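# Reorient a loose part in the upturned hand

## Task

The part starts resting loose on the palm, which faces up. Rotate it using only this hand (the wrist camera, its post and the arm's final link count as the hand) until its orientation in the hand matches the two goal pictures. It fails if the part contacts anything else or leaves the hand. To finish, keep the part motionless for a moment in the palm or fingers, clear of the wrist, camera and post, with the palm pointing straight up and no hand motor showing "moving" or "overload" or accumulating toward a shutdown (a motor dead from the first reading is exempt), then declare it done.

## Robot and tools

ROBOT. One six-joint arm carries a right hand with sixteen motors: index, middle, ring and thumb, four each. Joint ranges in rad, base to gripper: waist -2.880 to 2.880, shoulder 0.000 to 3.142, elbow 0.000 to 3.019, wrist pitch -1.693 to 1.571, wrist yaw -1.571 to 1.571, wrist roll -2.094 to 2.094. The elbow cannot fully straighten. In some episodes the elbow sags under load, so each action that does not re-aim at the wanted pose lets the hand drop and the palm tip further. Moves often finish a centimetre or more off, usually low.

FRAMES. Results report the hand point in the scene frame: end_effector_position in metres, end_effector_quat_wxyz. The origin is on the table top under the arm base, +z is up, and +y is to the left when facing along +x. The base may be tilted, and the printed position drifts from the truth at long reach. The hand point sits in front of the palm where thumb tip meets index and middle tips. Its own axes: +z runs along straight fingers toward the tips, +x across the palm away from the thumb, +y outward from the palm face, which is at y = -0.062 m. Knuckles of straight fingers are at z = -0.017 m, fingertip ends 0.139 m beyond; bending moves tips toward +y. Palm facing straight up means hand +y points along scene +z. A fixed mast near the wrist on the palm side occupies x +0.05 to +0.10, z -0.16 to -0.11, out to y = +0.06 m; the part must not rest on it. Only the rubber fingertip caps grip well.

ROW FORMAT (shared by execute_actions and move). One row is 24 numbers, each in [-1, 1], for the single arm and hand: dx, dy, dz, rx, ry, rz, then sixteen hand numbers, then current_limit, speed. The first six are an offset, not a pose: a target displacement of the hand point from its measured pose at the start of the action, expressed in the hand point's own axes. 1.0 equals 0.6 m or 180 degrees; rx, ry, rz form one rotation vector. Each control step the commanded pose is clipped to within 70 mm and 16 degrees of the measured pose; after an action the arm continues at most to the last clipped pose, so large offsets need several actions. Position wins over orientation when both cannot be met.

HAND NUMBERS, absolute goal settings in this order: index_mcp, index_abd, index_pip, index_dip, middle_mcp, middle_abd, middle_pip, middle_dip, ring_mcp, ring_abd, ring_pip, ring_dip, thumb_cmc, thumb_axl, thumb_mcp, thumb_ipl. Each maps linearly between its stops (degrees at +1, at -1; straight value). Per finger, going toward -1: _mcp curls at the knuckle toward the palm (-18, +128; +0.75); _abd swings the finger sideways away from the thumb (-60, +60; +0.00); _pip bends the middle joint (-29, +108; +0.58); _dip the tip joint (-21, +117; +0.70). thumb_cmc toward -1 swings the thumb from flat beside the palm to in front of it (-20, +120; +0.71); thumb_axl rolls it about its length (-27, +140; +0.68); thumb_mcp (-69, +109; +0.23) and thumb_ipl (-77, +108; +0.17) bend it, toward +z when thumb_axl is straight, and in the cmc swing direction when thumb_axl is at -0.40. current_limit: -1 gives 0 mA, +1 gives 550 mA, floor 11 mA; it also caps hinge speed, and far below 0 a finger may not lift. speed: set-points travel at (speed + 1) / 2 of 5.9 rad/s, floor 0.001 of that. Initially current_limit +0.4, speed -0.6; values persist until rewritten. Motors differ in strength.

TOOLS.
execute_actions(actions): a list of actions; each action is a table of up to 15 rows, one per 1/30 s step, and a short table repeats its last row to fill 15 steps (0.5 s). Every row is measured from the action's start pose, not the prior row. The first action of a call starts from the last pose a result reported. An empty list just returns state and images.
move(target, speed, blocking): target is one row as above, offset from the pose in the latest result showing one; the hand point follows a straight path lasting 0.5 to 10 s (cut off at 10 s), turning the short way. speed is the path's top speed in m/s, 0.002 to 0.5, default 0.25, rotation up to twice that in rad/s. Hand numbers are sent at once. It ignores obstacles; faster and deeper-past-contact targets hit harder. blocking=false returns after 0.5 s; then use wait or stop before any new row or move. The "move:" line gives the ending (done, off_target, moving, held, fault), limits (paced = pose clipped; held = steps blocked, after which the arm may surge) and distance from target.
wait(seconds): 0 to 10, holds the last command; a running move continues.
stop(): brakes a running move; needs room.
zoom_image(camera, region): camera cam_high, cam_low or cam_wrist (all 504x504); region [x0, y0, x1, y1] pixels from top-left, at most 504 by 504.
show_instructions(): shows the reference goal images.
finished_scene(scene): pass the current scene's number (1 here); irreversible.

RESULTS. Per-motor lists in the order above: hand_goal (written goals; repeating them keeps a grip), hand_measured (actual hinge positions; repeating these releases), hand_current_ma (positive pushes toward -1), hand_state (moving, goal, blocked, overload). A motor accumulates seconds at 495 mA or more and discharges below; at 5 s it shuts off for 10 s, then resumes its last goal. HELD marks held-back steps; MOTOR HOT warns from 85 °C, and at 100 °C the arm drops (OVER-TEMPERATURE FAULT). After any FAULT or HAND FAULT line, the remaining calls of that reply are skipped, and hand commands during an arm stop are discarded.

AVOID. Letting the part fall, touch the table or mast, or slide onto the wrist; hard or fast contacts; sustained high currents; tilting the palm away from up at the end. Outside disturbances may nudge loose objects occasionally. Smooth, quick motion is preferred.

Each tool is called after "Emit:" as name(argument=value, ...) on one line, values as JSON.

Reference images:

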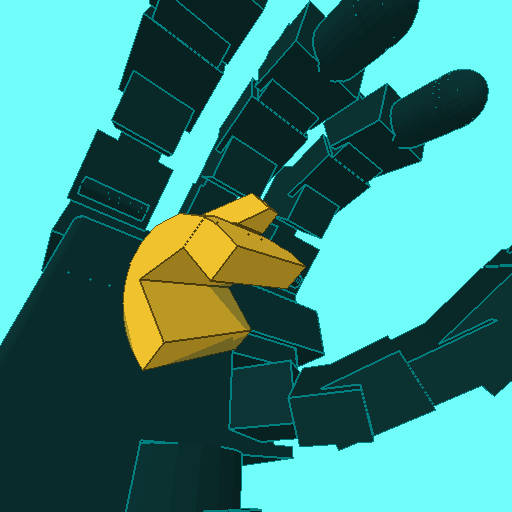

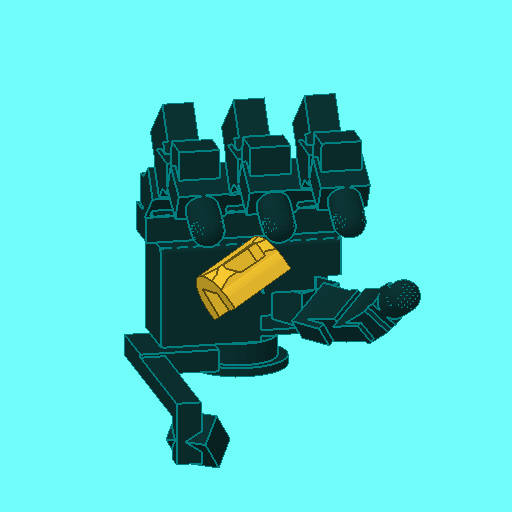

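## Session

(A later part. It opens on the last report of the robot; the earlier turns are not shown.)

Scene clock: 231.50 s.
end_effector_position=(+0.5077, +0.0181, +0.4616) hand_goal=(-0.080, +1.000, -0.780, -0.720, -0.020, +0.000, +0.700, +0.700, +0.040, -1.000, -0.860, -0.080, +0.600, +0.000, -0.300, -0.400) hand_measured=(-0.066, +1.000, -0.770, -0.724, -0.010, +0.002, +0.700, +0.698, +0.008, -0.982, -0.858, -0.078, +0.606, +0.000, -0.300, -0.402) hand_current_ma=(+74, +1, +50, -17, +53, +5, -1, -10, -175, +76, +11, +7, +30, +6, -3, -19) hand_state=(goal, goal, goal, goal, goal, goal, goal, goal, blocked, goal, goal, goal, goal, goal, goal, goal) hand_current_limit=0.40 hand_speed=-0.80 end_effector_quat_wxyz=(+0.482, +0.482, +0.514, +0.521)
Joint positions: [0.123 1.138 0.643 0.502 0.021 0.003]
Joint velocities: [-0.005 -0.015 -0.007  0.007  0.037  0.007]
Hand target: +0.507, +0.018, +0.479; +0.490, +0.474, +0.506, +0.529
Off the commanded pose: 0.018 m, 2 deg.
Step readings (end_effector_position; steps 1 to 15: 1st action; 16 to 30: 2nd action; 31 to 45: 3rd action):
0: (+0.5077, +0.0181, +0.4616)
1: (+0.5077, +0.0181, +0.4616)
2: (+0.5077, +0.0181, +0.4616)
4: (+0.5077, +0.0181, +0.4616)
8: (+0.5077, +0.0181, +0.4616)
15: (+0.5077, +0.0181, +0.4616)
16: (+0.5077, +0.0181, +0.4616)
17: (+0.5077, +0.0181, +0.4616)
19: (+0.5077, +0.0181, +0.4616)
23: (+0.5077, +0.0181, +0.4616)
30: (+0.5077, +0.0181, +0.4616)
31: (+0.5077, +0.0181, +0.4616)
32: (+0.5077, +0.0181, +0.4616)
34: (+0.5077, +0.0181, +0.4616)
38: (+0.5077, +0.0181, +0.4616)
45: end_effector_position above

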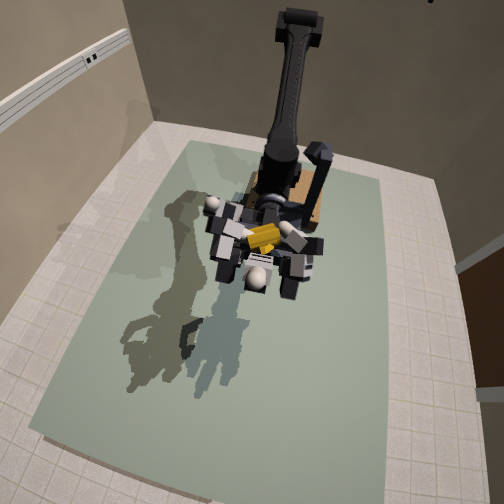

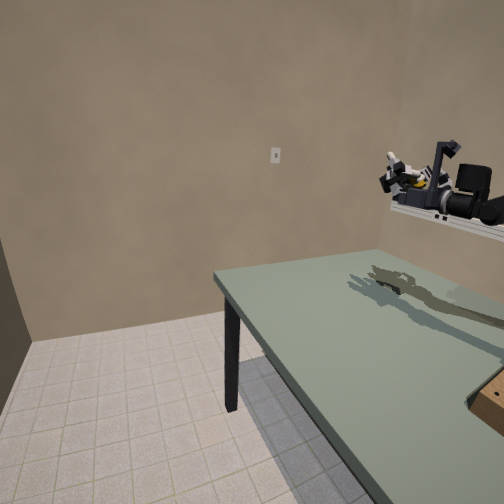

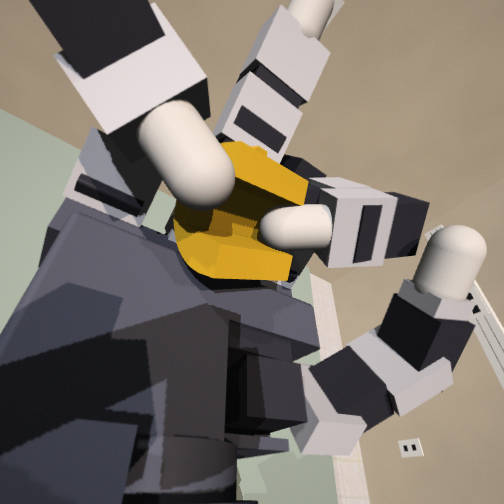

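Emit:
execute_actions(actions=[[[0,0.03,0,-0.01,0,0,-0.18,1,-0.78,-0.72,0.08,0,0.5,0.7,0.06,-1,-0.86,-0.02,0.6,0,-0.3,-0.4,0.4,-0.8]],[[0,0.03,0,-0.01,0,0,-0.28,1,-0.8,-0.72,0.12,0,0.3,0.7,0.08,-1,-0.86,0.03,0.6,0,-0.3,-0.4,0.4,-0.8]],[[0,0.03,0,-0.01,0,0,-0.28,1,-0.8,-0.72,0.12,0,0.3,0.7,0.08,-1,-0.86,0.03,0.6,0,-0.3,-0.4,0.4,-0.8]]])

Emit:
zoom_image(camera="cam_high", region=[170,150,340,320])

Scene clock: 234.67 s.
end_effector_position=(+0.5077, +0.0181, +0.4616) hand_goal=(-0.280, +1.000, -0.800, -0.720, +0.120, +0.000, +0.300, +0.700, +0.080, -1.000, -0.860, +0.030, +0.600, +0.000, -0.300, -0.400) hand_measured=(-0.148, +1.000, -0.784, -0.726, +0.128, +0.002, +0.306, +0.698, +0.060, -0.984, -0.854, +0.030, +0.606, +0.000, -0.300, -0.402) hand_current_ma=(+385, +1, +82, -38, +39, +5, +32, -10, -107, +69, +34, -1, +30, +6, -3, -19) hand_state=(blocked, goal, goal, goal, goal, goal, goal, goal, blocked, goal, goal, goal, goal, goal, goal, goal) hand_current_limit=0.40 hand_speed=-0.80 end_effector_quat_wxyz=(+0.482, +0.482, +0.514, +0.521)
Joint positions: [0.123 1.138 0.643 0.502 0.021 0.003]
Joint velocities: [-0.005 -0.005 -0.007 -0.007  0.007 -0.022]
Hand target: +0.507, +0.018, +0.479; +0.490, +0.474, +0.506, +0.529
Off the commanded pose: 0.018 m, 2 deg.
Step readings (end_effector_position; steps 1 to 15: 1st action; 16 to 30: 2nd action; 31 to 45: 3rd action):
0: (+0.5077, +0.0181, +0.4616)
1: (+0.5077, +0.0181, +0.4616)
2: (+0.5077, +0.0181, +0.4616)
4: (+0.5077, +0.0181, +0.4616)
8: (+0.5077, +0.0181, +0.4616)
15: (+0.5077, +0.0181, +0.4616)
16: (+0.5077, +0.0181, +0.4616)
17: (+0.5077, +0.0181, +0.4616)
19: (+0.5077, +0.0181, +0.4616)
23: (+0.5077, +0.0181, +0.4616)
30: (+0.5077, +0.0181, +0.4616)
31: (+0.5077, +0.0181, +0.4616)
32: (+0.5077, +0.0181, +0.4616)
34: (+0.5077, +0.0181, +0.4616)
38: (+0.5077, +0.0181, +0.4616)
45: end_effector_position above

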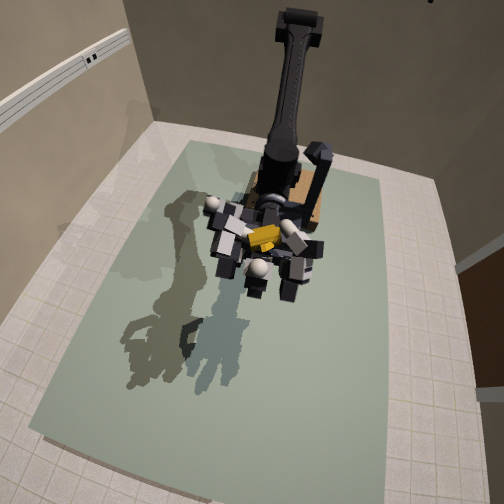

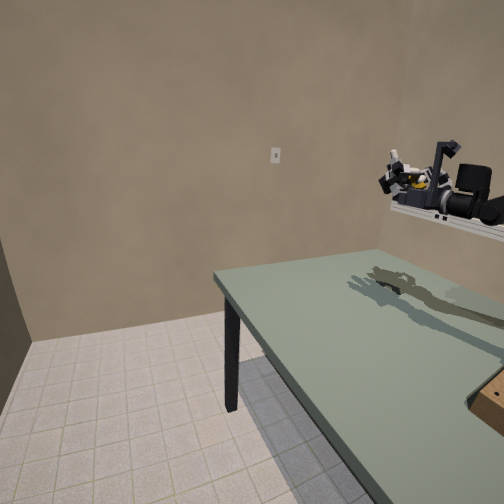

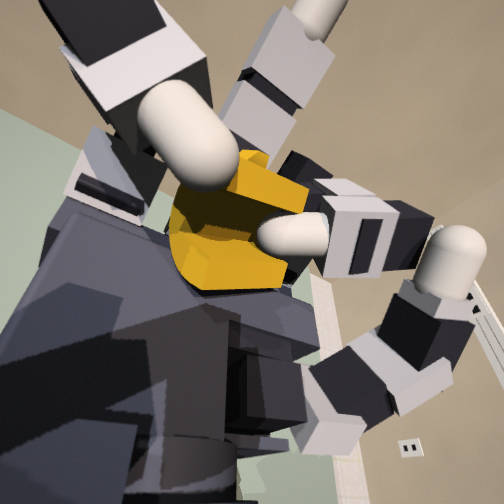

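Region (170, 150, 340, 320) of cam_high's 504x504 image, scaled by 2.965, with more detail than that image has.

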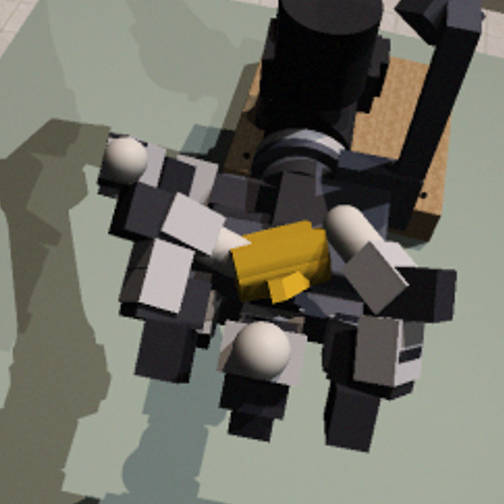

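Emit:
execute_actions(actions=[[[0,0.03,0,-0.01,0,0,-0.17,1,-0.85,-0.76,0.25,0,0.3,0.7,0.08,-1,-0.88,0.03,0.6,0,-0.3,-0.4,0.4,-0.85]],[[0,0.03,0,-0.01,0,0,-0.17,1,-0.92,-0.8,0.25,0,0.3,0.7,0.1,-1,-0.87,0.05,0.6,0,-0.3,-0.4,0.4,-0.85]],[[0,0.03,0,-0.01,0,0,-0.17,1,-0.92,-0.8,0.25,0,0.3,0.7,0.1,-1,-0.87,0.05,0.6,0,-0.3,-0.4,0.4,-0.85]]])

Emit:
zoom_image(camera="cam_high", region=[170,150,340,320])

Emit:
zoom_image(camera="cam_wrist", region=[100,60,352,312])

Scene clock: 238.13 s.
end_effector_position=(+0.5077, +0.0181, +0.4616) hand_goal=(-0.170, +1.000, -0.920, -0.800, +0.250, +0.000, +0.300, +0.700, +0.100, -1.000, -0.870, +0.050, +0.600, +0.000, -0.300, -0.400) hand_measured=(-0.146, +1.000, -0.884, -0.784, +0.260, +0.002, +0.306, +0.698, +0.102, -0.998, -0.868, +0.046, +0.606, +0.000, -0.300, -0.402) hand_current_ma=(+127, +1, +198, +84, +57, +5, +31, -10, +8, +11, +7, -16, +30, +6, -3, -19) hand_state=(blocked, goal, blocked, goal, goal, goal, goal, goal, goal, goal, goal, goal, goal, goal, goal, goal) hand_current_limit=0.40 hand_speed=-0.85 end_effector_quat_wxyz=(+0.482, +0.482, +0.514, +0.521)
Joint positions: [0.123 1.138 0.643 0.502 0.021 0.003]
Joint velocities: [ 0.005 -0.005  0.002 -0.017 -0.037 -0.007]
Hand target: +0.507, +0.018, +0.479; +0.490, +0.474, +0.506, +0.529
Off the commanded pose: 0.018 m, 2 deg.
Step readings (end_effector_position; steps 1 to 15: 1st action; 16 to 30: 2nd action; 31 to 45: 3rd action):
0: (+0.5077, +0.0181, +0.4616)
1: (+0.5077, +0.0181, +0.4616)
2: (+0.5077, +0.0181, +0.4616)
4: (+0.5077, +0.0181, +0.4616)
8: (+0.5077, +0.0181, +0.4616)
15: (+0.5077, +0.0181, +0.4616)
16: (+0.5077, +0.0181, +0.4616)
17: (+0.5077, +0.0181, +0.4616)
19: (+0.5077, +0.0181, +0.4616)
23: (+0.5077, +0.0181, +0.4616)
30: (+0.5077, +0.0181, +0.4616)
31: (+0.5077, +0.0181, +0.4616)
32: (+0.5077, +0.0181, +0.4616)
34: (+0.5077, +0.0181, +0.4616)
38: (+0.5077, +0.0181, +0.4616)
45: end_effector_position above

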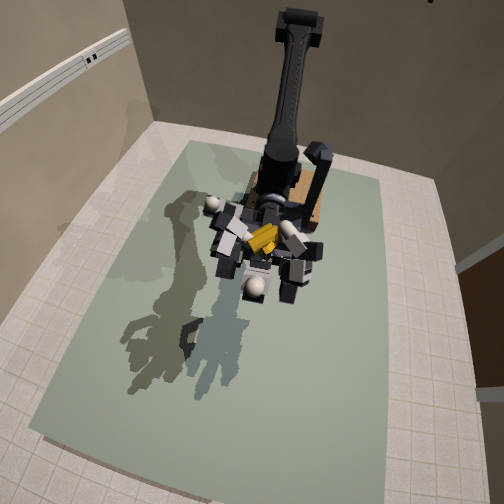

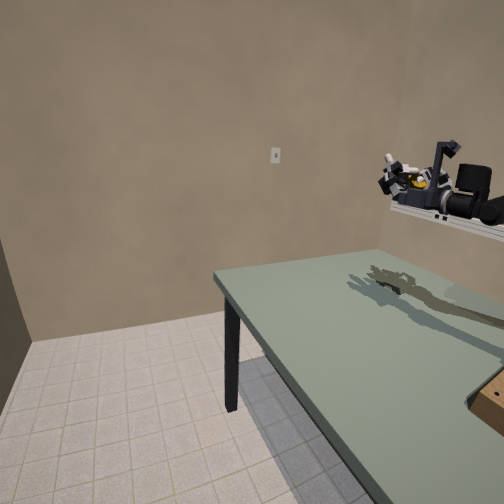

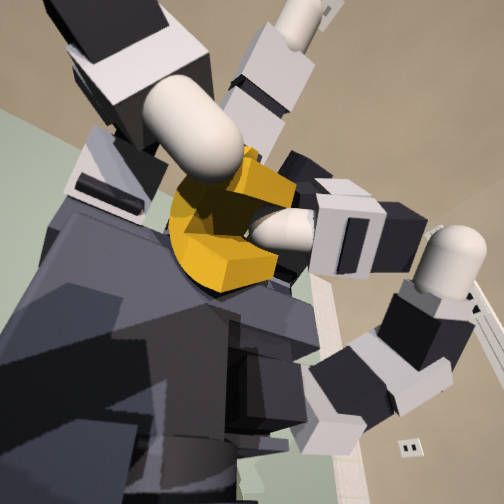

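Region (170, 150, 340, 320) of cam_high's 504x504 image, scaled by 2.965, with more detail than that image has.

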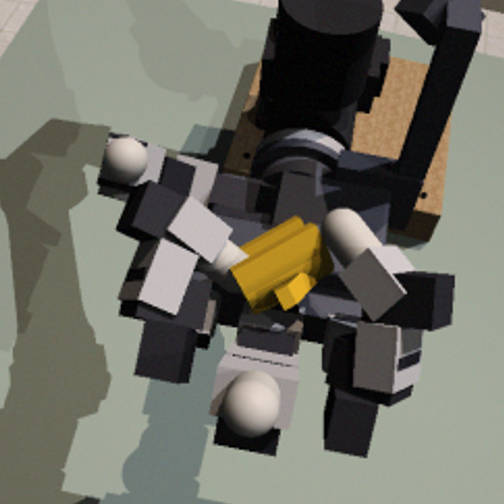

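Region (100, 60, 352, 312) of cam_wrist's 504x504 image, scaled by 2.000, with more detail than that image has.

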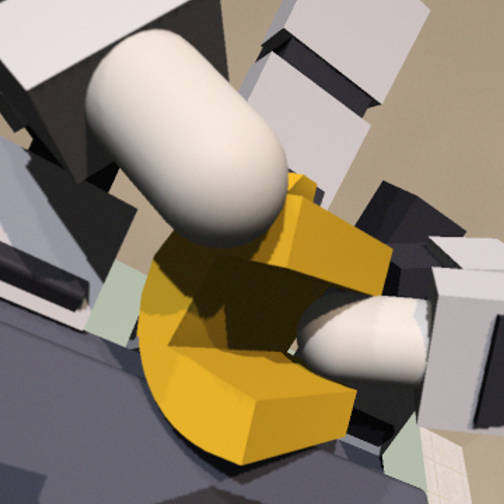

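Emit:
execute_actions(actions=[[[0,0.03,0,-0.01,0,0,-0.17,1,-0.86,-0.74,0.25,0,0.3,0.7,0.12,-1,-0.95,0.05,0.6,0,-0.3,-0.4,0.4,-0.85]],[[0,0.03,0,-0.01,0,0,-0.2,1,-0.83,-0.7,0.25,0,0.3,0.7,0.14,-1,-1,0.0,0.6,0,-0.3,-0.4,0.4,-0.85]],[[0,0.03,0,-0.01,0,0,-0.2,1,-0.83,-0.7,0.25,0,0.3,0.7,0.14,-1,-1,0.0,0.6,0,-0.3,-0.4,0.4,-0.85]]])

Emit:
zoom_image(camera="cam_high", region=[170,150,340,320])

Emit:
zoom_image(camera="cam_wrist", region=[100,60,352,312])

Scene clock: 245.60 s.
end_effector_position=(+0.5077, +0.0181, +0.4616) hand_goal=(-0.200, +1.000, -0.830, -0.700, +0.250, +0.000, +0.300, +0.700, +0.140, -1.000, -1.000, +0.000, +0.600, +0.000, -0.300, -0.400) hand_measured=(-0.178, +0.998, -0.842, -0.738, +0.260, +0.002, +0.306, +0.698, +0.148, -1.000, -0.886, +0.044, +0.606, +0.000, -0.300, -0.402) hand_current_ma=(+121, -11, -60, -209, +58, +5, +31, -10, +47, +4, +385, +228, +30, +6, -3, -19) hand_state=(blocked, goal, goal, blocked, goal, goal, goal, goal, goal, goal, blocked, blocked, goal, goal, goal, goal) hand_current_limit=0.40 hand_speed=-0.85 end_effector_quat_wxyz=(+0.482, +0.482, +0.514, +0.521)
Joint positions: [0.123 1.138 0.643 0.502 0.021 0.003]
Joint velocities: [-0.005 -0.005 -0.002 -0.012  0.066 -0.007]
Hand target: +0.507, +0.018, +0.479; +0.490, +0.474, +0.506, +0.529
Off the commanded pose: 0.018 m, 2 deg.
Step readings (end_effector_position; steps 1 to 15: 1st action; 16 to 30: 2nd action; 31 to 45: 3rd action):
0: (+0.5077, +0.0181, +0.4616)
1: (+0.5077, +0.0181, +0.4616)
2: (+0.5077, +0.0181, +0.4616)
4: (+0.5077, +0.0181, +0.4616)
8: (+0.5077, +0.0181, +0.4616)
15: (+0.5077, +0.0181, +0.4616)
16: (+0.5077, +0.0181, +0.4616)
17: (+0.5077, +0.0181, +0.4616)
19: (+0.5077, +0.0181, +0.4616)
23: (+0.5077, +0.0181, +0.4616)
30: (+0.5077, +0.0181, +0.4616)
31: (+0.5077, +0.0181, +0.4616)
32: (+0.5077, +0.0181, +0.4616)
34: (+0.5077, +0.0181, +0.4616)
38: (+0.5077, +0.0181, +0.4616)
45: end_effector_position above

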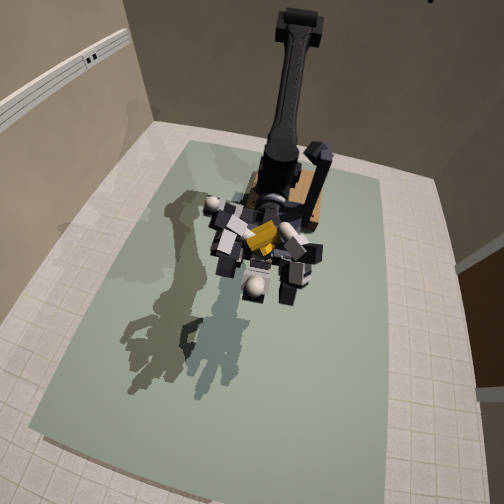

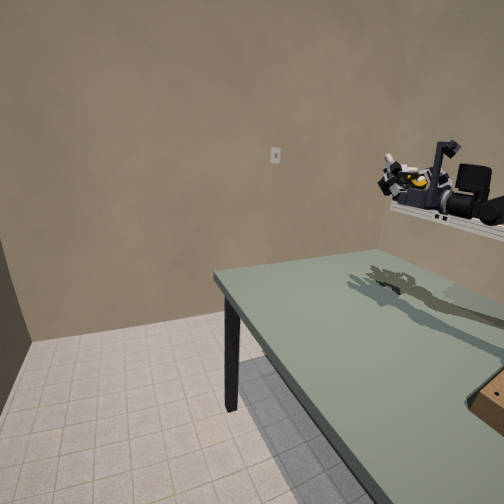

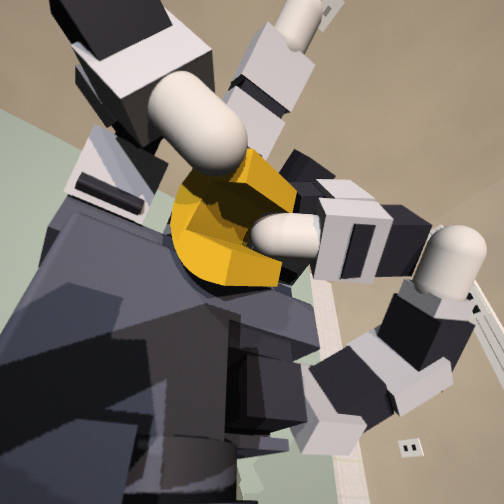

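Region (170, 150, 340, 320) of cam_high's 504x504 image, scaled by 2.965, with more detail than that image has.

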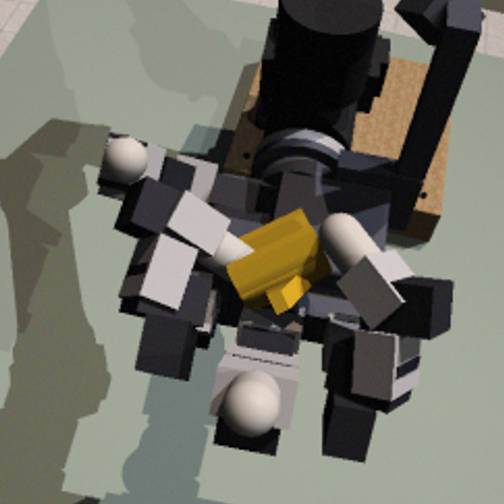

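Region (100, 60, 352, 312) of cam_wrist's 504x504 image, scaled by 2.000, with more detail than that image has.

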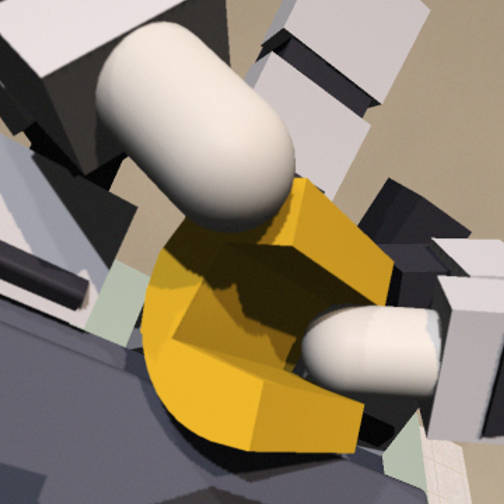

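Emit:
execute_actions(actions=[[[0,0.03,0,-0.01,0,0,-0.2,1,-0.83,-0.7,0.95,0,0,0,0.14,-1,-0.95,0.02,0.6,0,-0.3,-0.4,0.4,-0.4]],[[0,0.03,0,-0.01,0,0,-0.2,1,-0.83,-0.7,0.95,0,-0.6,-0.7,0.14,-1,-0.95,0.02,0.6,0,-0.3,-0.4,0.4,-0.4]],[[0,0.03,0,-0.01,0,0,-0.2,1,-0.83,-0.7,0.9,0,-0.9,-0.7,0.14,-1,-0.95,0.02,0.6,0,-0.3,-0.4,0.4,-0.6]],[[0,0.03,0,-0.01,0,0,-0.2,1,-0.83,-0.7,0.8,0,-0.9,-0.6,0.14,-1,-0.95,0.02,0.6,0,-0.3,-0.4,0.4,-0.8]]])

Emit:
zoom_image(camera="cam_high", region=[170,150,340,320])

Scene clock: 249.53 s.
end_effector_position=(+0.5077, +0.0181, +0.4616) hand_goal=(-0.200, +1.000, -0.830, -0.700, +0.800, +0.000, -0.900, -0.600, +0.140, -1.000, -0.950, +0.020, +0.600, +0.000, -0.300, -0.400) hand_measured=(-0.180, +1.000, -0.822, -0.726, +0.860, +0.002, -0.902, -0.650, +0.146, -1.000, -0.886, +0.050, +0.606, +0.000, -0.300, -0.402) hand_current_ma=(+106, -1, +48, -142, +318, +5, -14, -268, +35, +3, +327, +151, +30, +6, -3, -19) hand_state=(goal, goal, goal, blocked, blocked, goal, goal, blocked, goal, goal, blocked, blocked, goal, goal, goal, goal) hand_current_limit=0.40 hand_speed=-0.80 end_effector_quat_wxyz=(+0.482, +0.482, +0.514, +0.521)
Joint positions: [0.123 1.138 0.643 0.502 0.021 0.003]
Joint velocities: [-0.005  0.005 -0.012  0.017 -0.051  0.037]
Hand target: +0.507, +0.018, +0.479; +0.490, +0.474, +0.506, +0.529
Off the commanded pose: 0.018 m, 2 deg.
Step readings (end_effector_position; steps 1 to 15: 1st action; 16 to 30: 2nd action; 31 to 45: 3rd action; 46 to 60: 4th action):
0: (+0.5077, +0.0181, +0.4616)
1: (+0.5077, +0.0181, +0.4616)
2: (+0.5077, +0.0181, +0.4616)
4: (+0.5077, +0.0181, +0.4616)
8: (+0.5077, +0.0181, +0.4616)
15: (+0.5077, +0.0181, +0.4616)
16: (+0.5077, +0.0181, +0.4616)
17: (+0.5077, +0.0181, +0.4616)
19: (+0.5077, +0.0181, +0.4616)
23: (+0.5077, +0.0181, +0.4616)
30: (+0.5077, +0.0181, +0.4616)
31: (+0.5077, +0.0181, +0.4616)
32: (+0.5077, +0.0181, +0.4616)
34: (+0.5077, +0.0181, +0.4616)
38: (+0.5077, +0.0181, +0.4616)
45: (+0.5077, +0.0181, +0.4616)
46: (+0.5077, +0.0181, +0.4616)
47: (+0.5077, +0.0181, +0.4616)
49: (+0.5077, +0.0181, +0.4616)
53: (+0.5077, +0.0181, +0.4616)
60: end_effector_position above

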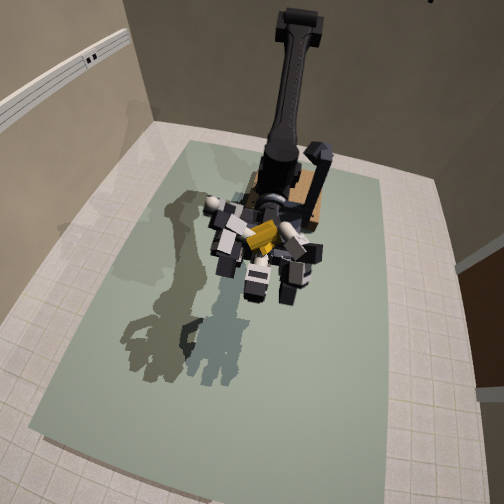

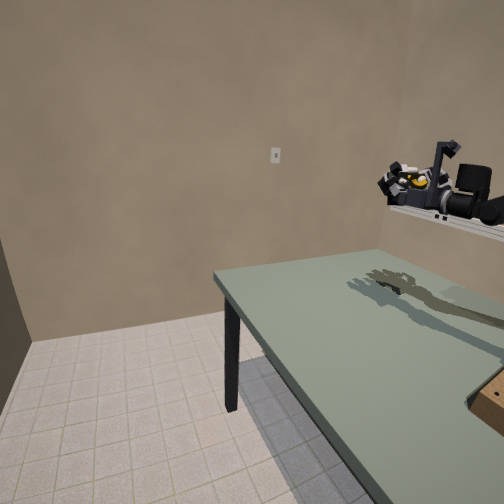

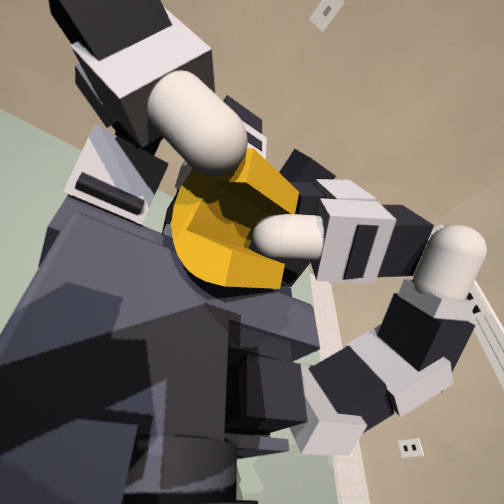

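Region (170, 150, 340, 320) of cam_high's 504x504 image, scaled by 2.965, with more detail than that image has.

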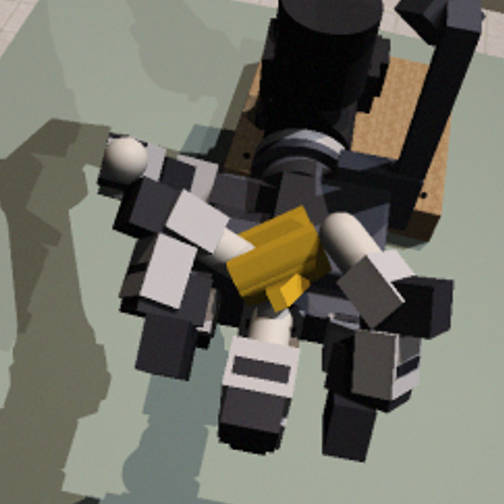

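Tip is under the tab; lift it by opening pip.

Emit:
execute_actions(actions=[[[0,0.03,0,-0.01,0,0,-0.2,1,-0.83,-0.7,0.82,0,-0.82,-0.58,0.13,-1,-0.92,0.05,0.6,0,-0.3,-0.4,0.4,-0.85]],[[0,0.03,0,-0.01,0,0,-0.22,1,-0.83,-0.7,0.78,0,-0.74,-0.52,0.12,-1,-0.92,0.07,0.6,0,-0.3,-0.4,0.4,-0.85]],[[0,0.03,0,-0.01,0,0,-0.22,1,-0.83,-0.7,0.78,0,-0.74,-0.52,0.12,-1,-0.92,0.07,0.6,0,-0.3,-0.4,0.4,-0.85]]])

Emit:
zoom_image(camera="cam_high", region=[170,150,340,320])

Emit:
zoom_image(camera="cam_wrist", region=[100,60,352,312])

Scene clock: 252.67 s.
end_effector_position=(+0.5077, +0.0181, +0.4616) hand_goal=(-0.220, +1.000, -0.830, -0.700, +0.780, +0.000, -0.740, -0.520, +0.120, -1.000, -0.920, +0.070, +0.600, +0.000, -0.300, -0.400) hand_measured=(-0.184, +1.000, -0.822, -0.724, +0.836, -0.002, -0.768, -0.570, +0.114, -1.000, -0.886, +0.086, +0.606, +0.000, -0.300, -0.402) hand_current_ma=(+191, +0, +39, -127, +295, -5, -140, -272, -34, +1, +175, +85, +30, +6, -3, -19) hand_state=(blocked, goal, goal, blocked, blocked, goal, blocked, blocked, goal, goal, blocked, goal, goal, goal, goal, goal) hand_current_limit=0.40 hand_speed=-0.85 end_effector_quat_wxyz=(+0.482, +0.482, +0.514, +0.521)
Joint positions: [0.123 1.138 0.643 0.502 0.021 0.003]
Joint velocities: [-0.005  0.005 -0.007  0.012  0.007  0.022]
Hand target: +0.507, +0.018, +0.479; +0.490, +0.474, +0.506, +0.529
Off the commanded pose: 0.018 m, 2 deg.
Step readings (end_effector_position; steps 1 to 15: 1st action; 16 to 30: 2nd action; 31 to 45: 3rd action):
0: (+0.5077, +0.0181, +0.4616)
1: (+0.5077, +0.0181, +0.4616)
2: (+0.5077, +0.0181, +0.4616)
4: (+0.5077, +0.0181, +0.4616)
8: (+0.5077, +0.0181, +0.4616)
15: (+0.5077, +0.0181, +0.4616)
16: (+0.5077, +0.0181, +0.4616)
17: (+0.5077, +0.0181, +0.4616)
19: (+0.5077, +0.0181, +0.4616)
23: (+0.5077, +0.0181, +0.4616)
30: (+0.5077, +0.0181, +0.4616)
31: (+0.5077, +0.0181, +0.4616)
32: (+0.5077, +0.0181, +0.4616)
34: (+0.5077, +0.0181, +0.4616)
38: (+0.5077, +0.0181, +0.4616)
45: end_effector_position above

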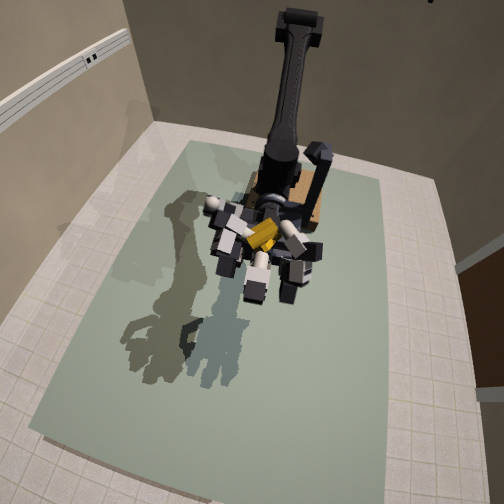

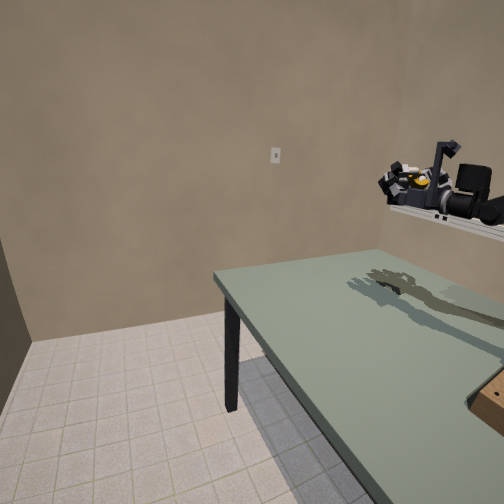

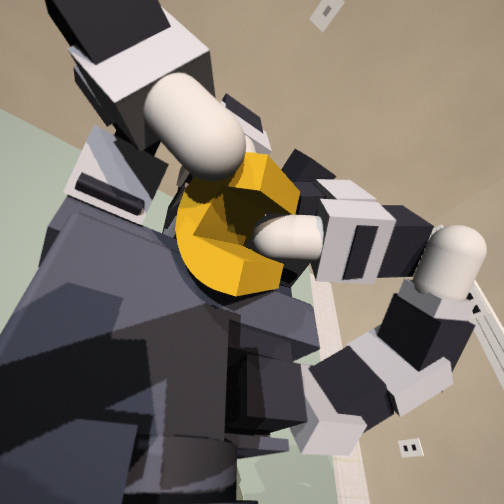

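Region (170, 150, 340, 320) of cam_high's 504x504 image, scaled by 2.965, with more detail than that image has.

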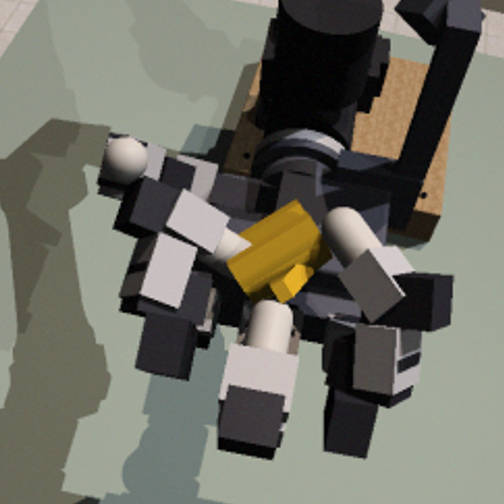

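Region (100, 60, 352, 312) of cam_wrist's 504x504 image, scaled by 2.000, with more detail than that image has.

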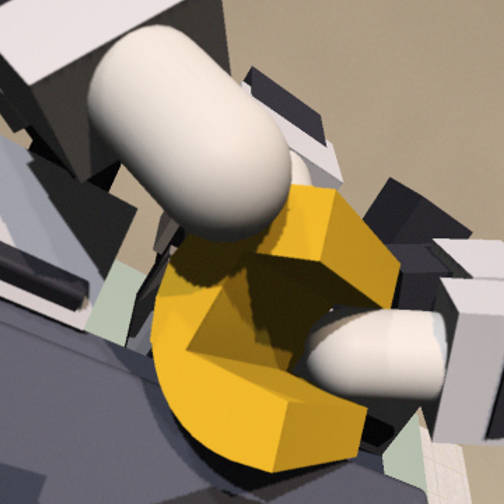

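Emit:
execute_actions(actions=[[[0,0.03,0,-0.01,0,0,-0.2,1,-0.78,-0.62,0.78,0,-0.74,-0.52,0.13,-1,-0.9,0.07,0.6,0,-0.3,-0.4,0.4,-0.85]],[[0,0.03,0,-0.01,0,0,-0.24,1,-0.74,-0.55,0.72,0,-0.7,-0.5,0.13,-1,-0.9,0.07,0.6,0,-0.3,-0.4,0.4,-0.85]],[[0,0.03,0,-0.01,0,0,-0.24,1,-0.74,-0.55,0.72,0,-0.7,-0.5,0.13,-1,-0.9,0.07,0.6,0,-0.3,-0.4,0.4,-0.85]]])

Emit:
zoom_image(camera="cam_high", region=[170,150,340,320])

Emit:
zoom_image(camera="cam_wrist", region=[100,60,352,312])

Scene clock: 255.77 s.
end_effector_position=(+0.5077, +0.0181, +0.4616) hand_goal=(-0.240, +1.000, -0.740, -0.550, +0.720, +0.000, -0.700, -0.500, +0.130, -1.000, -0.900, +0.070, +0.600, +0.000, -0.300, -0.400) hand_measured=(-0.172, +1.000, -0.740, -0.580, +0.754, -0.002, -0.698, -0.506, +0.112, -0.990, -0.874, +0.090, +0.606, +0.000, -0.300, -0.402) hand_current_ma=(+359, +1, +1, -164, +181, -12, +11, -28, -94, +40, +132, +101, +31, +6, -1, -15) hand_state=(blocked, goal, goal, blocked, blocked, goal, goal, goal, goal, goal, blocked, goal, goal, goal, goal, goal) hand_current_limit=0.40 hand_speed=-0.85 end_effector_quat_wxyz=(+0.482, +0.482, +0.514, +0.521)
Joint positions: [0.123 1.138 0.643 0.502 0.021 0.003]
Joint velocities: [ 0.005 -0.005  0.017 -0.007  0.051 -0.007]
Hand target: +0.507, +0.018, +0.479; +0.490, +0.474, +0.506, +0.529
Off the commanded pose: 0.018 m, 2 deg.
Step readings (end_effector_position; steps 1 to 15: 1st action; 16 to 30: 2nd action; 31 to 45: 3rd action):
0: (+0.5077, +0.0181, +0.4616)
1: (+0.5077, +0.0181, +0.4616)
2: (+0.5077, +0.0181, +0.4616)
4: (+0.5077, +0.0181, +0.4616)
8: (+0.5077, +0.0181, +0.4616)
15: (+0.5077, +0.0181, +0.4616)
16: (+0.5077, +0.0181, +0.4616)
17: (+0.5077, +0.0181, +0.4616)
19: (+0.5077, +0.0181, +0.4616)
23: (+0.5077, +0.0181, +0.4616)
30: (+0.5077, +0.0181, +0.4616)
31: (+0.5077, +0.0181, +0.4616)
32: (+0.5077, +0.0181, +0.4616)
34: (+0.5077, +0.0181, +0.4616)
38: (+0.5077, +0.0181, +0.4616)
45: end_effector_position above

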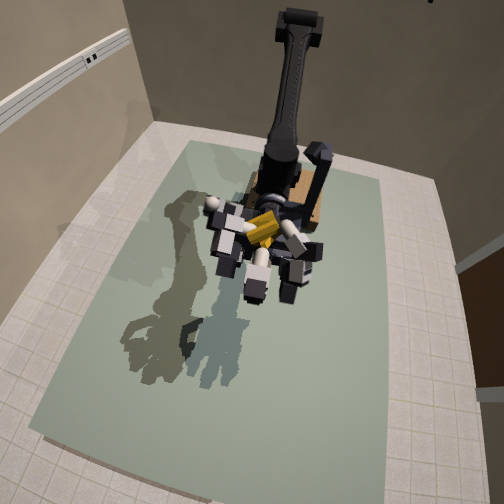

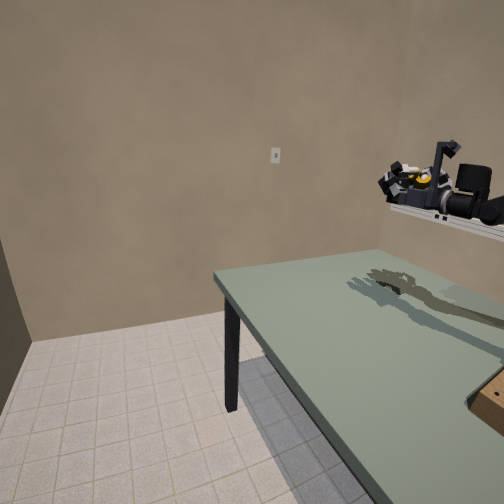

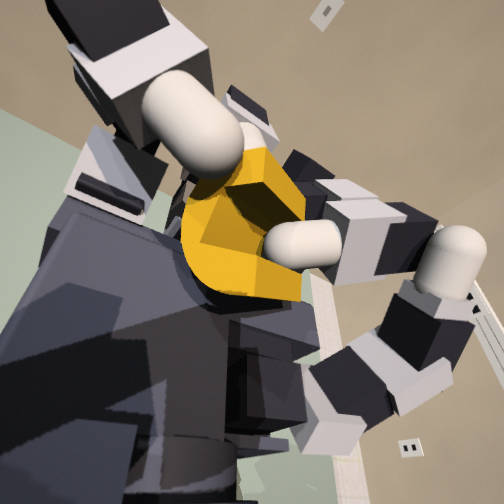

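Region (170, 150, 340, 320) of cam_high's 504x504 image, scaled by 2.965, with more detail than that image has.

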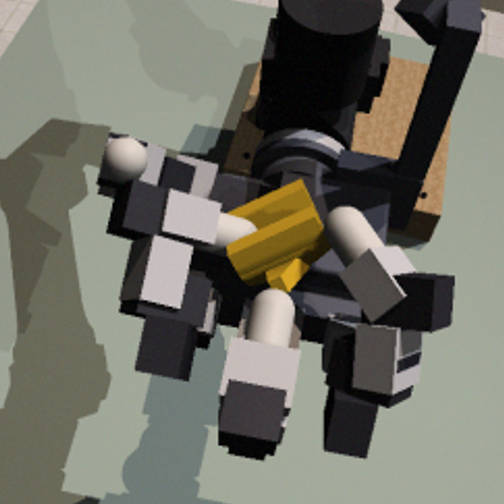

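Region (100, 60, 352, 312) of cam_wrist's 504x504 image, scaled by 2.000, with more detail than that image has.

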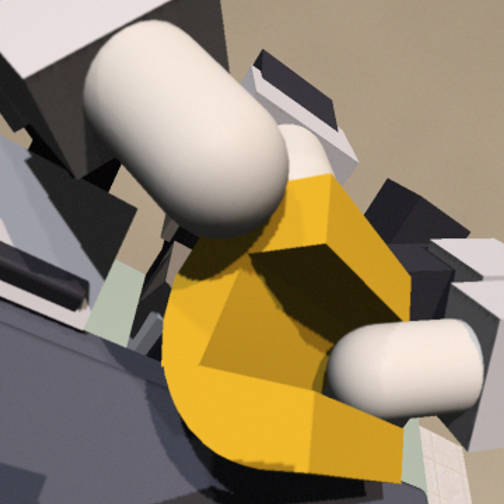

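Emit:
execute_actions(actions=[[[0,0.03,0,-0.01,0,0,-0.24,1,-0.74,-0.55,0.75,0,-0.7,-0.5,0.13,-1,-0.6,0.1,0.6,0,-0.3,-0.4,0.4,-0.7]],[[0,0.03,0,-0.01,0,0,-0.26,1,-0.74,-0.55,0.75,0,-0.7,-0.5,-0.2,-1,-0.55,0.1,0.6,0,-0.3,-0.4,0.4,-0.7]],[[0,0.03,0,-0.01,0,0,-0.26,1,-0.74,-0.55,0.75,0,-0.7,-0.5,-0.4,-1,-0.7,0.1,0.6,0,-0.3,-0.4,0.4,-0.7]]])

Emit:
zoom_image(camera="cam_high", region=[170,150,340,320])

Scene clock: 258.57 s.
end_effector_position=(+0.5077, +0.0181, +0.4616) hand_goal=(-0.260, +1.000, -0.740, -0.550, +0.750, +0.000, -0.700, -0.500, -0.400, -1.000, -0.700, +0.100, +0.600, +0.000, -0.300, -0.400) hand_measured=(-0.198, +1.000, -0.730, -0.550, +0.758, -0.002, -0.698, -0.504, -0.398, -0.998, -0.698, +0.100, +0.608, -0.006, -0.296, -0.402) hand_current_ma=(+336, +1, +57, +3, +45, -12, +11, -21, +10, +5, +6, +0, +41, -33, +24, -11) hand_state=(blocked, goal, goal, goal, goal, goal, goal, goal, goal, goal, goal, goal, goal, goal, goal, goal) hand_current_limit=0.40 hand_speed=-0.70 end_effector_quat_wxyz=(+0.482, +0.482, +0.514, +0.521)
Joint positions: [0.123 1.138 0.643 0.502 0.021 0.003]
Joint velocities: [-0.005 -0.005 -0.012 -0.002  0.007 -0.037]
Hand target: +0.507, +0.018, +0.479; +0.490, +0.474, +0.506, +0.529
Off the commanded pose: 0.018 m, 2 deg.
Step readings (end_effector_position; steps 1 to 15: 1st action; 16 to 30: 2nd action; 31 to 45: 3rd action):
0: (+0.5077, +0.0181, +0.4616)
1: (+0.5077, +0.0181, +0.4616)
2: (+0.5077, +0.0181, +0.4616)
4: (+0.5077, +0.0181, +0.4616)
8: (+0.5077, +0.0181, +0.4616)
15: (+0.5077, +0.0181, +0.4616)
16: (+0.5077, +0.0181, +0.4616)
17: (+0.5077, +0.0181, +0.4616)
19: (+0.5077, +0.0181, +0.4616)
23: (+0.5077, +0.0181, +0.4616)
30: (+0.5077, +0.0181, +0.4616)
31: (+0.5077, +0.0181, +0.4616)
32: (+0.5077, +0.0181, +0.4616)
34: (+0.5077, +0.0181, +0.4616)
38: (+0.5077, +0.0181, +0.4616)
45: end_effector_position above

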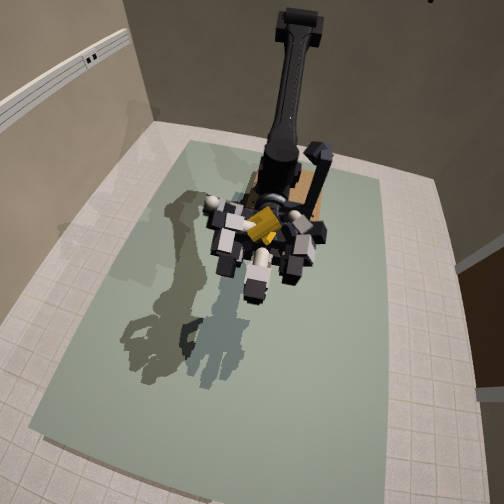

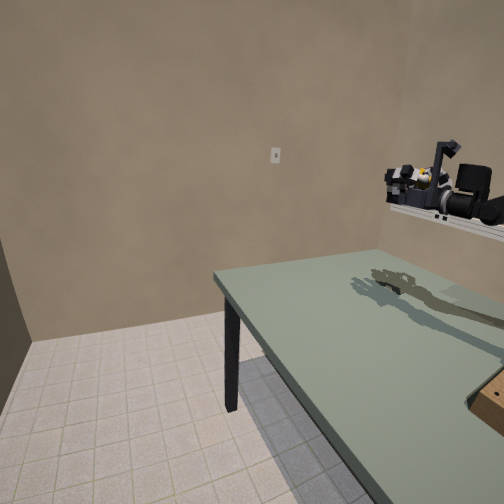

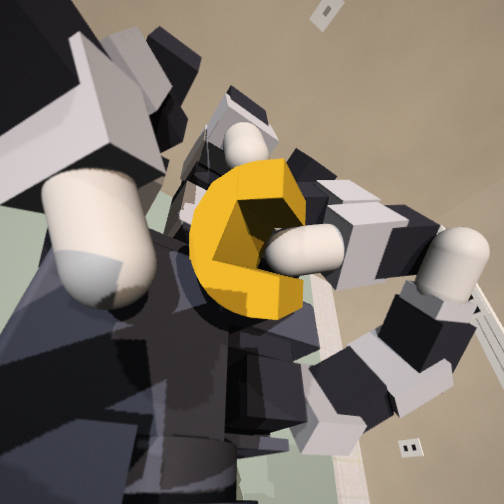

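Region (170, 150, 340, 320) of cam_high's 504x504 image, scaled by 2.965, with more detail than that image has.

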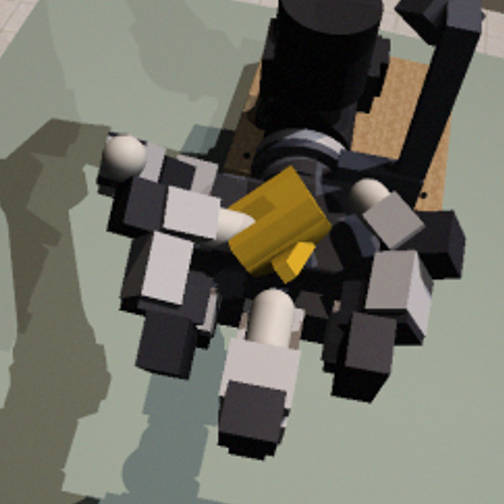

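Emit:
execute_actions(actions=[[[0,0.03,0,-0.01,0,0,-0.22,1,-0.74,-0.55,0.75,0,-0.7,-0.5,-0.4,-1,-0.7,0.1,0.6,-0.45,-0.4,-0.5,0.4,-0.6]],[[0,0.03,0,-0.01,0,0,-0.22,1,-0.74,-0.55,0.75,0,-0.7,-0.5,-0.4,-1,-0.7,0.1,0.6,-0.45,-0.8,-0.7,0.4,-0.6]],[[0,0.03,0,-0.01,0,0,-0.22,1,-0.74,-0.55,0.75,0,-0.7,-0.5,-0.4,-1,-0.7,0.1,0.5,-0.45,-0.95,-0.75,0.4,-0.6]]])

Emit:
zoom_image(camera="cam_high", region=[170,150,340,320])

Scene clock: 261.77 s.
end_effector_position=(+0.5077, +0.0181, +0.4616) hand_goal=(-0.220, +1.000, -0.740, -0.550, +0.750, +0.000, -0.700, -0.500, -0.400, -1.000, -0.700, +0.100, +0.500, -0.450, -0.950, -0.750) hand_measured=(-0.198, +1.000, -0.730, -0.548, +0.758, -0.002, -0.698, -0.504, -0.398, -0.998, -0.698, +0.100, +0.504, -0.450, -0.952, -0.750) hand_current_ma=(+123, +1, +57, +10, +45, -12, +11, -21, +10, +5, +6, +0, +19, +5, -10, +3) hand_state=(blocked, goal, goal, goal, goal, goal, goal, goal, goal, goal, goal, goal, goal, goal, goal, goal) hand_current_limit=0.40 hand_speed=-0.60 end_effector_quat_wxyz=(+0.482, +0.482, +0.514, +0.521)
Joint positions: [0.123 1.138 0.643 0.502 0.021 0.003]
Joint velocities: [ 0.005 -0.005 -0.002  0.002 -0.037 -0.007]
Hand target: +0.507, +0.018, +0.479; +0.490, +0.474, +0.506, +0.529
Off the commanded pose: 0.018 m, 2 deg.
Step readings (end_effector_position; steps 1 to 15: 1st action; 16 to 30: 2nd action; 31 to 45: 3rd action):
0: (+0.5077, +0.0181, +0.4616)
1: (+0.5077, +0.0181, +0.4616)
2: (+0.5077, +0.0181, +0.4616)
4: (+0.5077, +0.0181, +0.4616)
8: (+0.5077, +0.0181, +0.4616)
15: (+0.5077, +0.0181, +0.4616)
16: (+0.5077, +0.0181, +0.4616)
17: (+0.5077, +0.0181, +0.4616)
19: (+0.5077, +0.0181, +0.4616)
23: (+0.5077, +0.0181, +0.4616)
30: (+0.5077, +0.0181, +0.4616)
31: (+0.5077, +0.0181, +0.4616)
32: (+0.5077, +0.0181, +0.4616)
34: (+0.5077, +0.0181, +0.4616)
38: (+0.5077, +0.0181, +0.4616)
45: end_effector_position above

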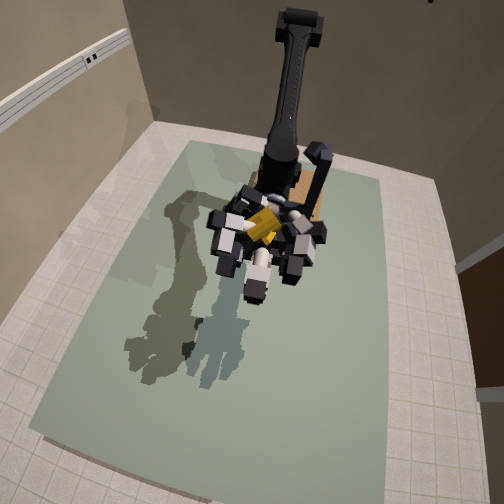

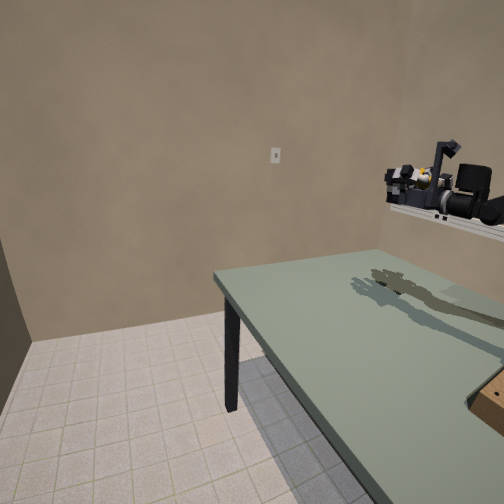

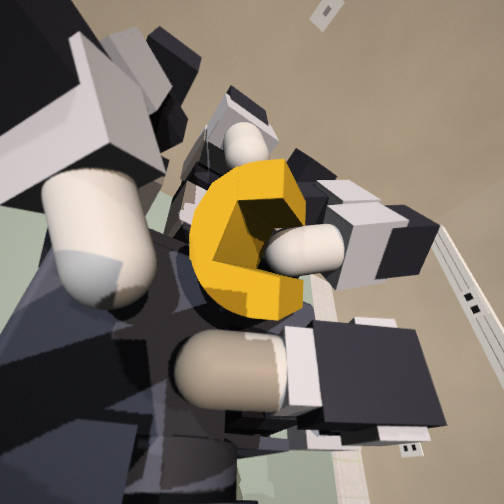

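Region (170, 150, 340, 320) of cam_high's 504x504 image, scaled by 2.965, with more detail than that image has.

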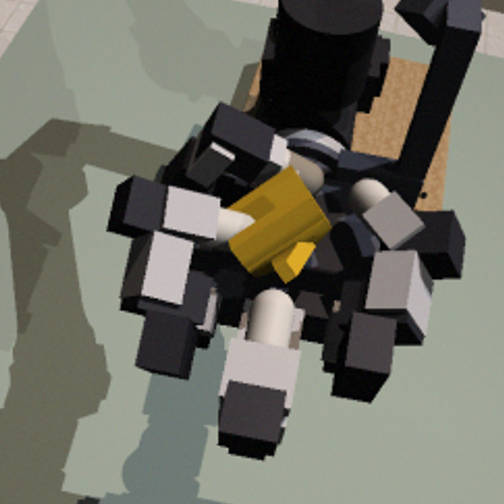

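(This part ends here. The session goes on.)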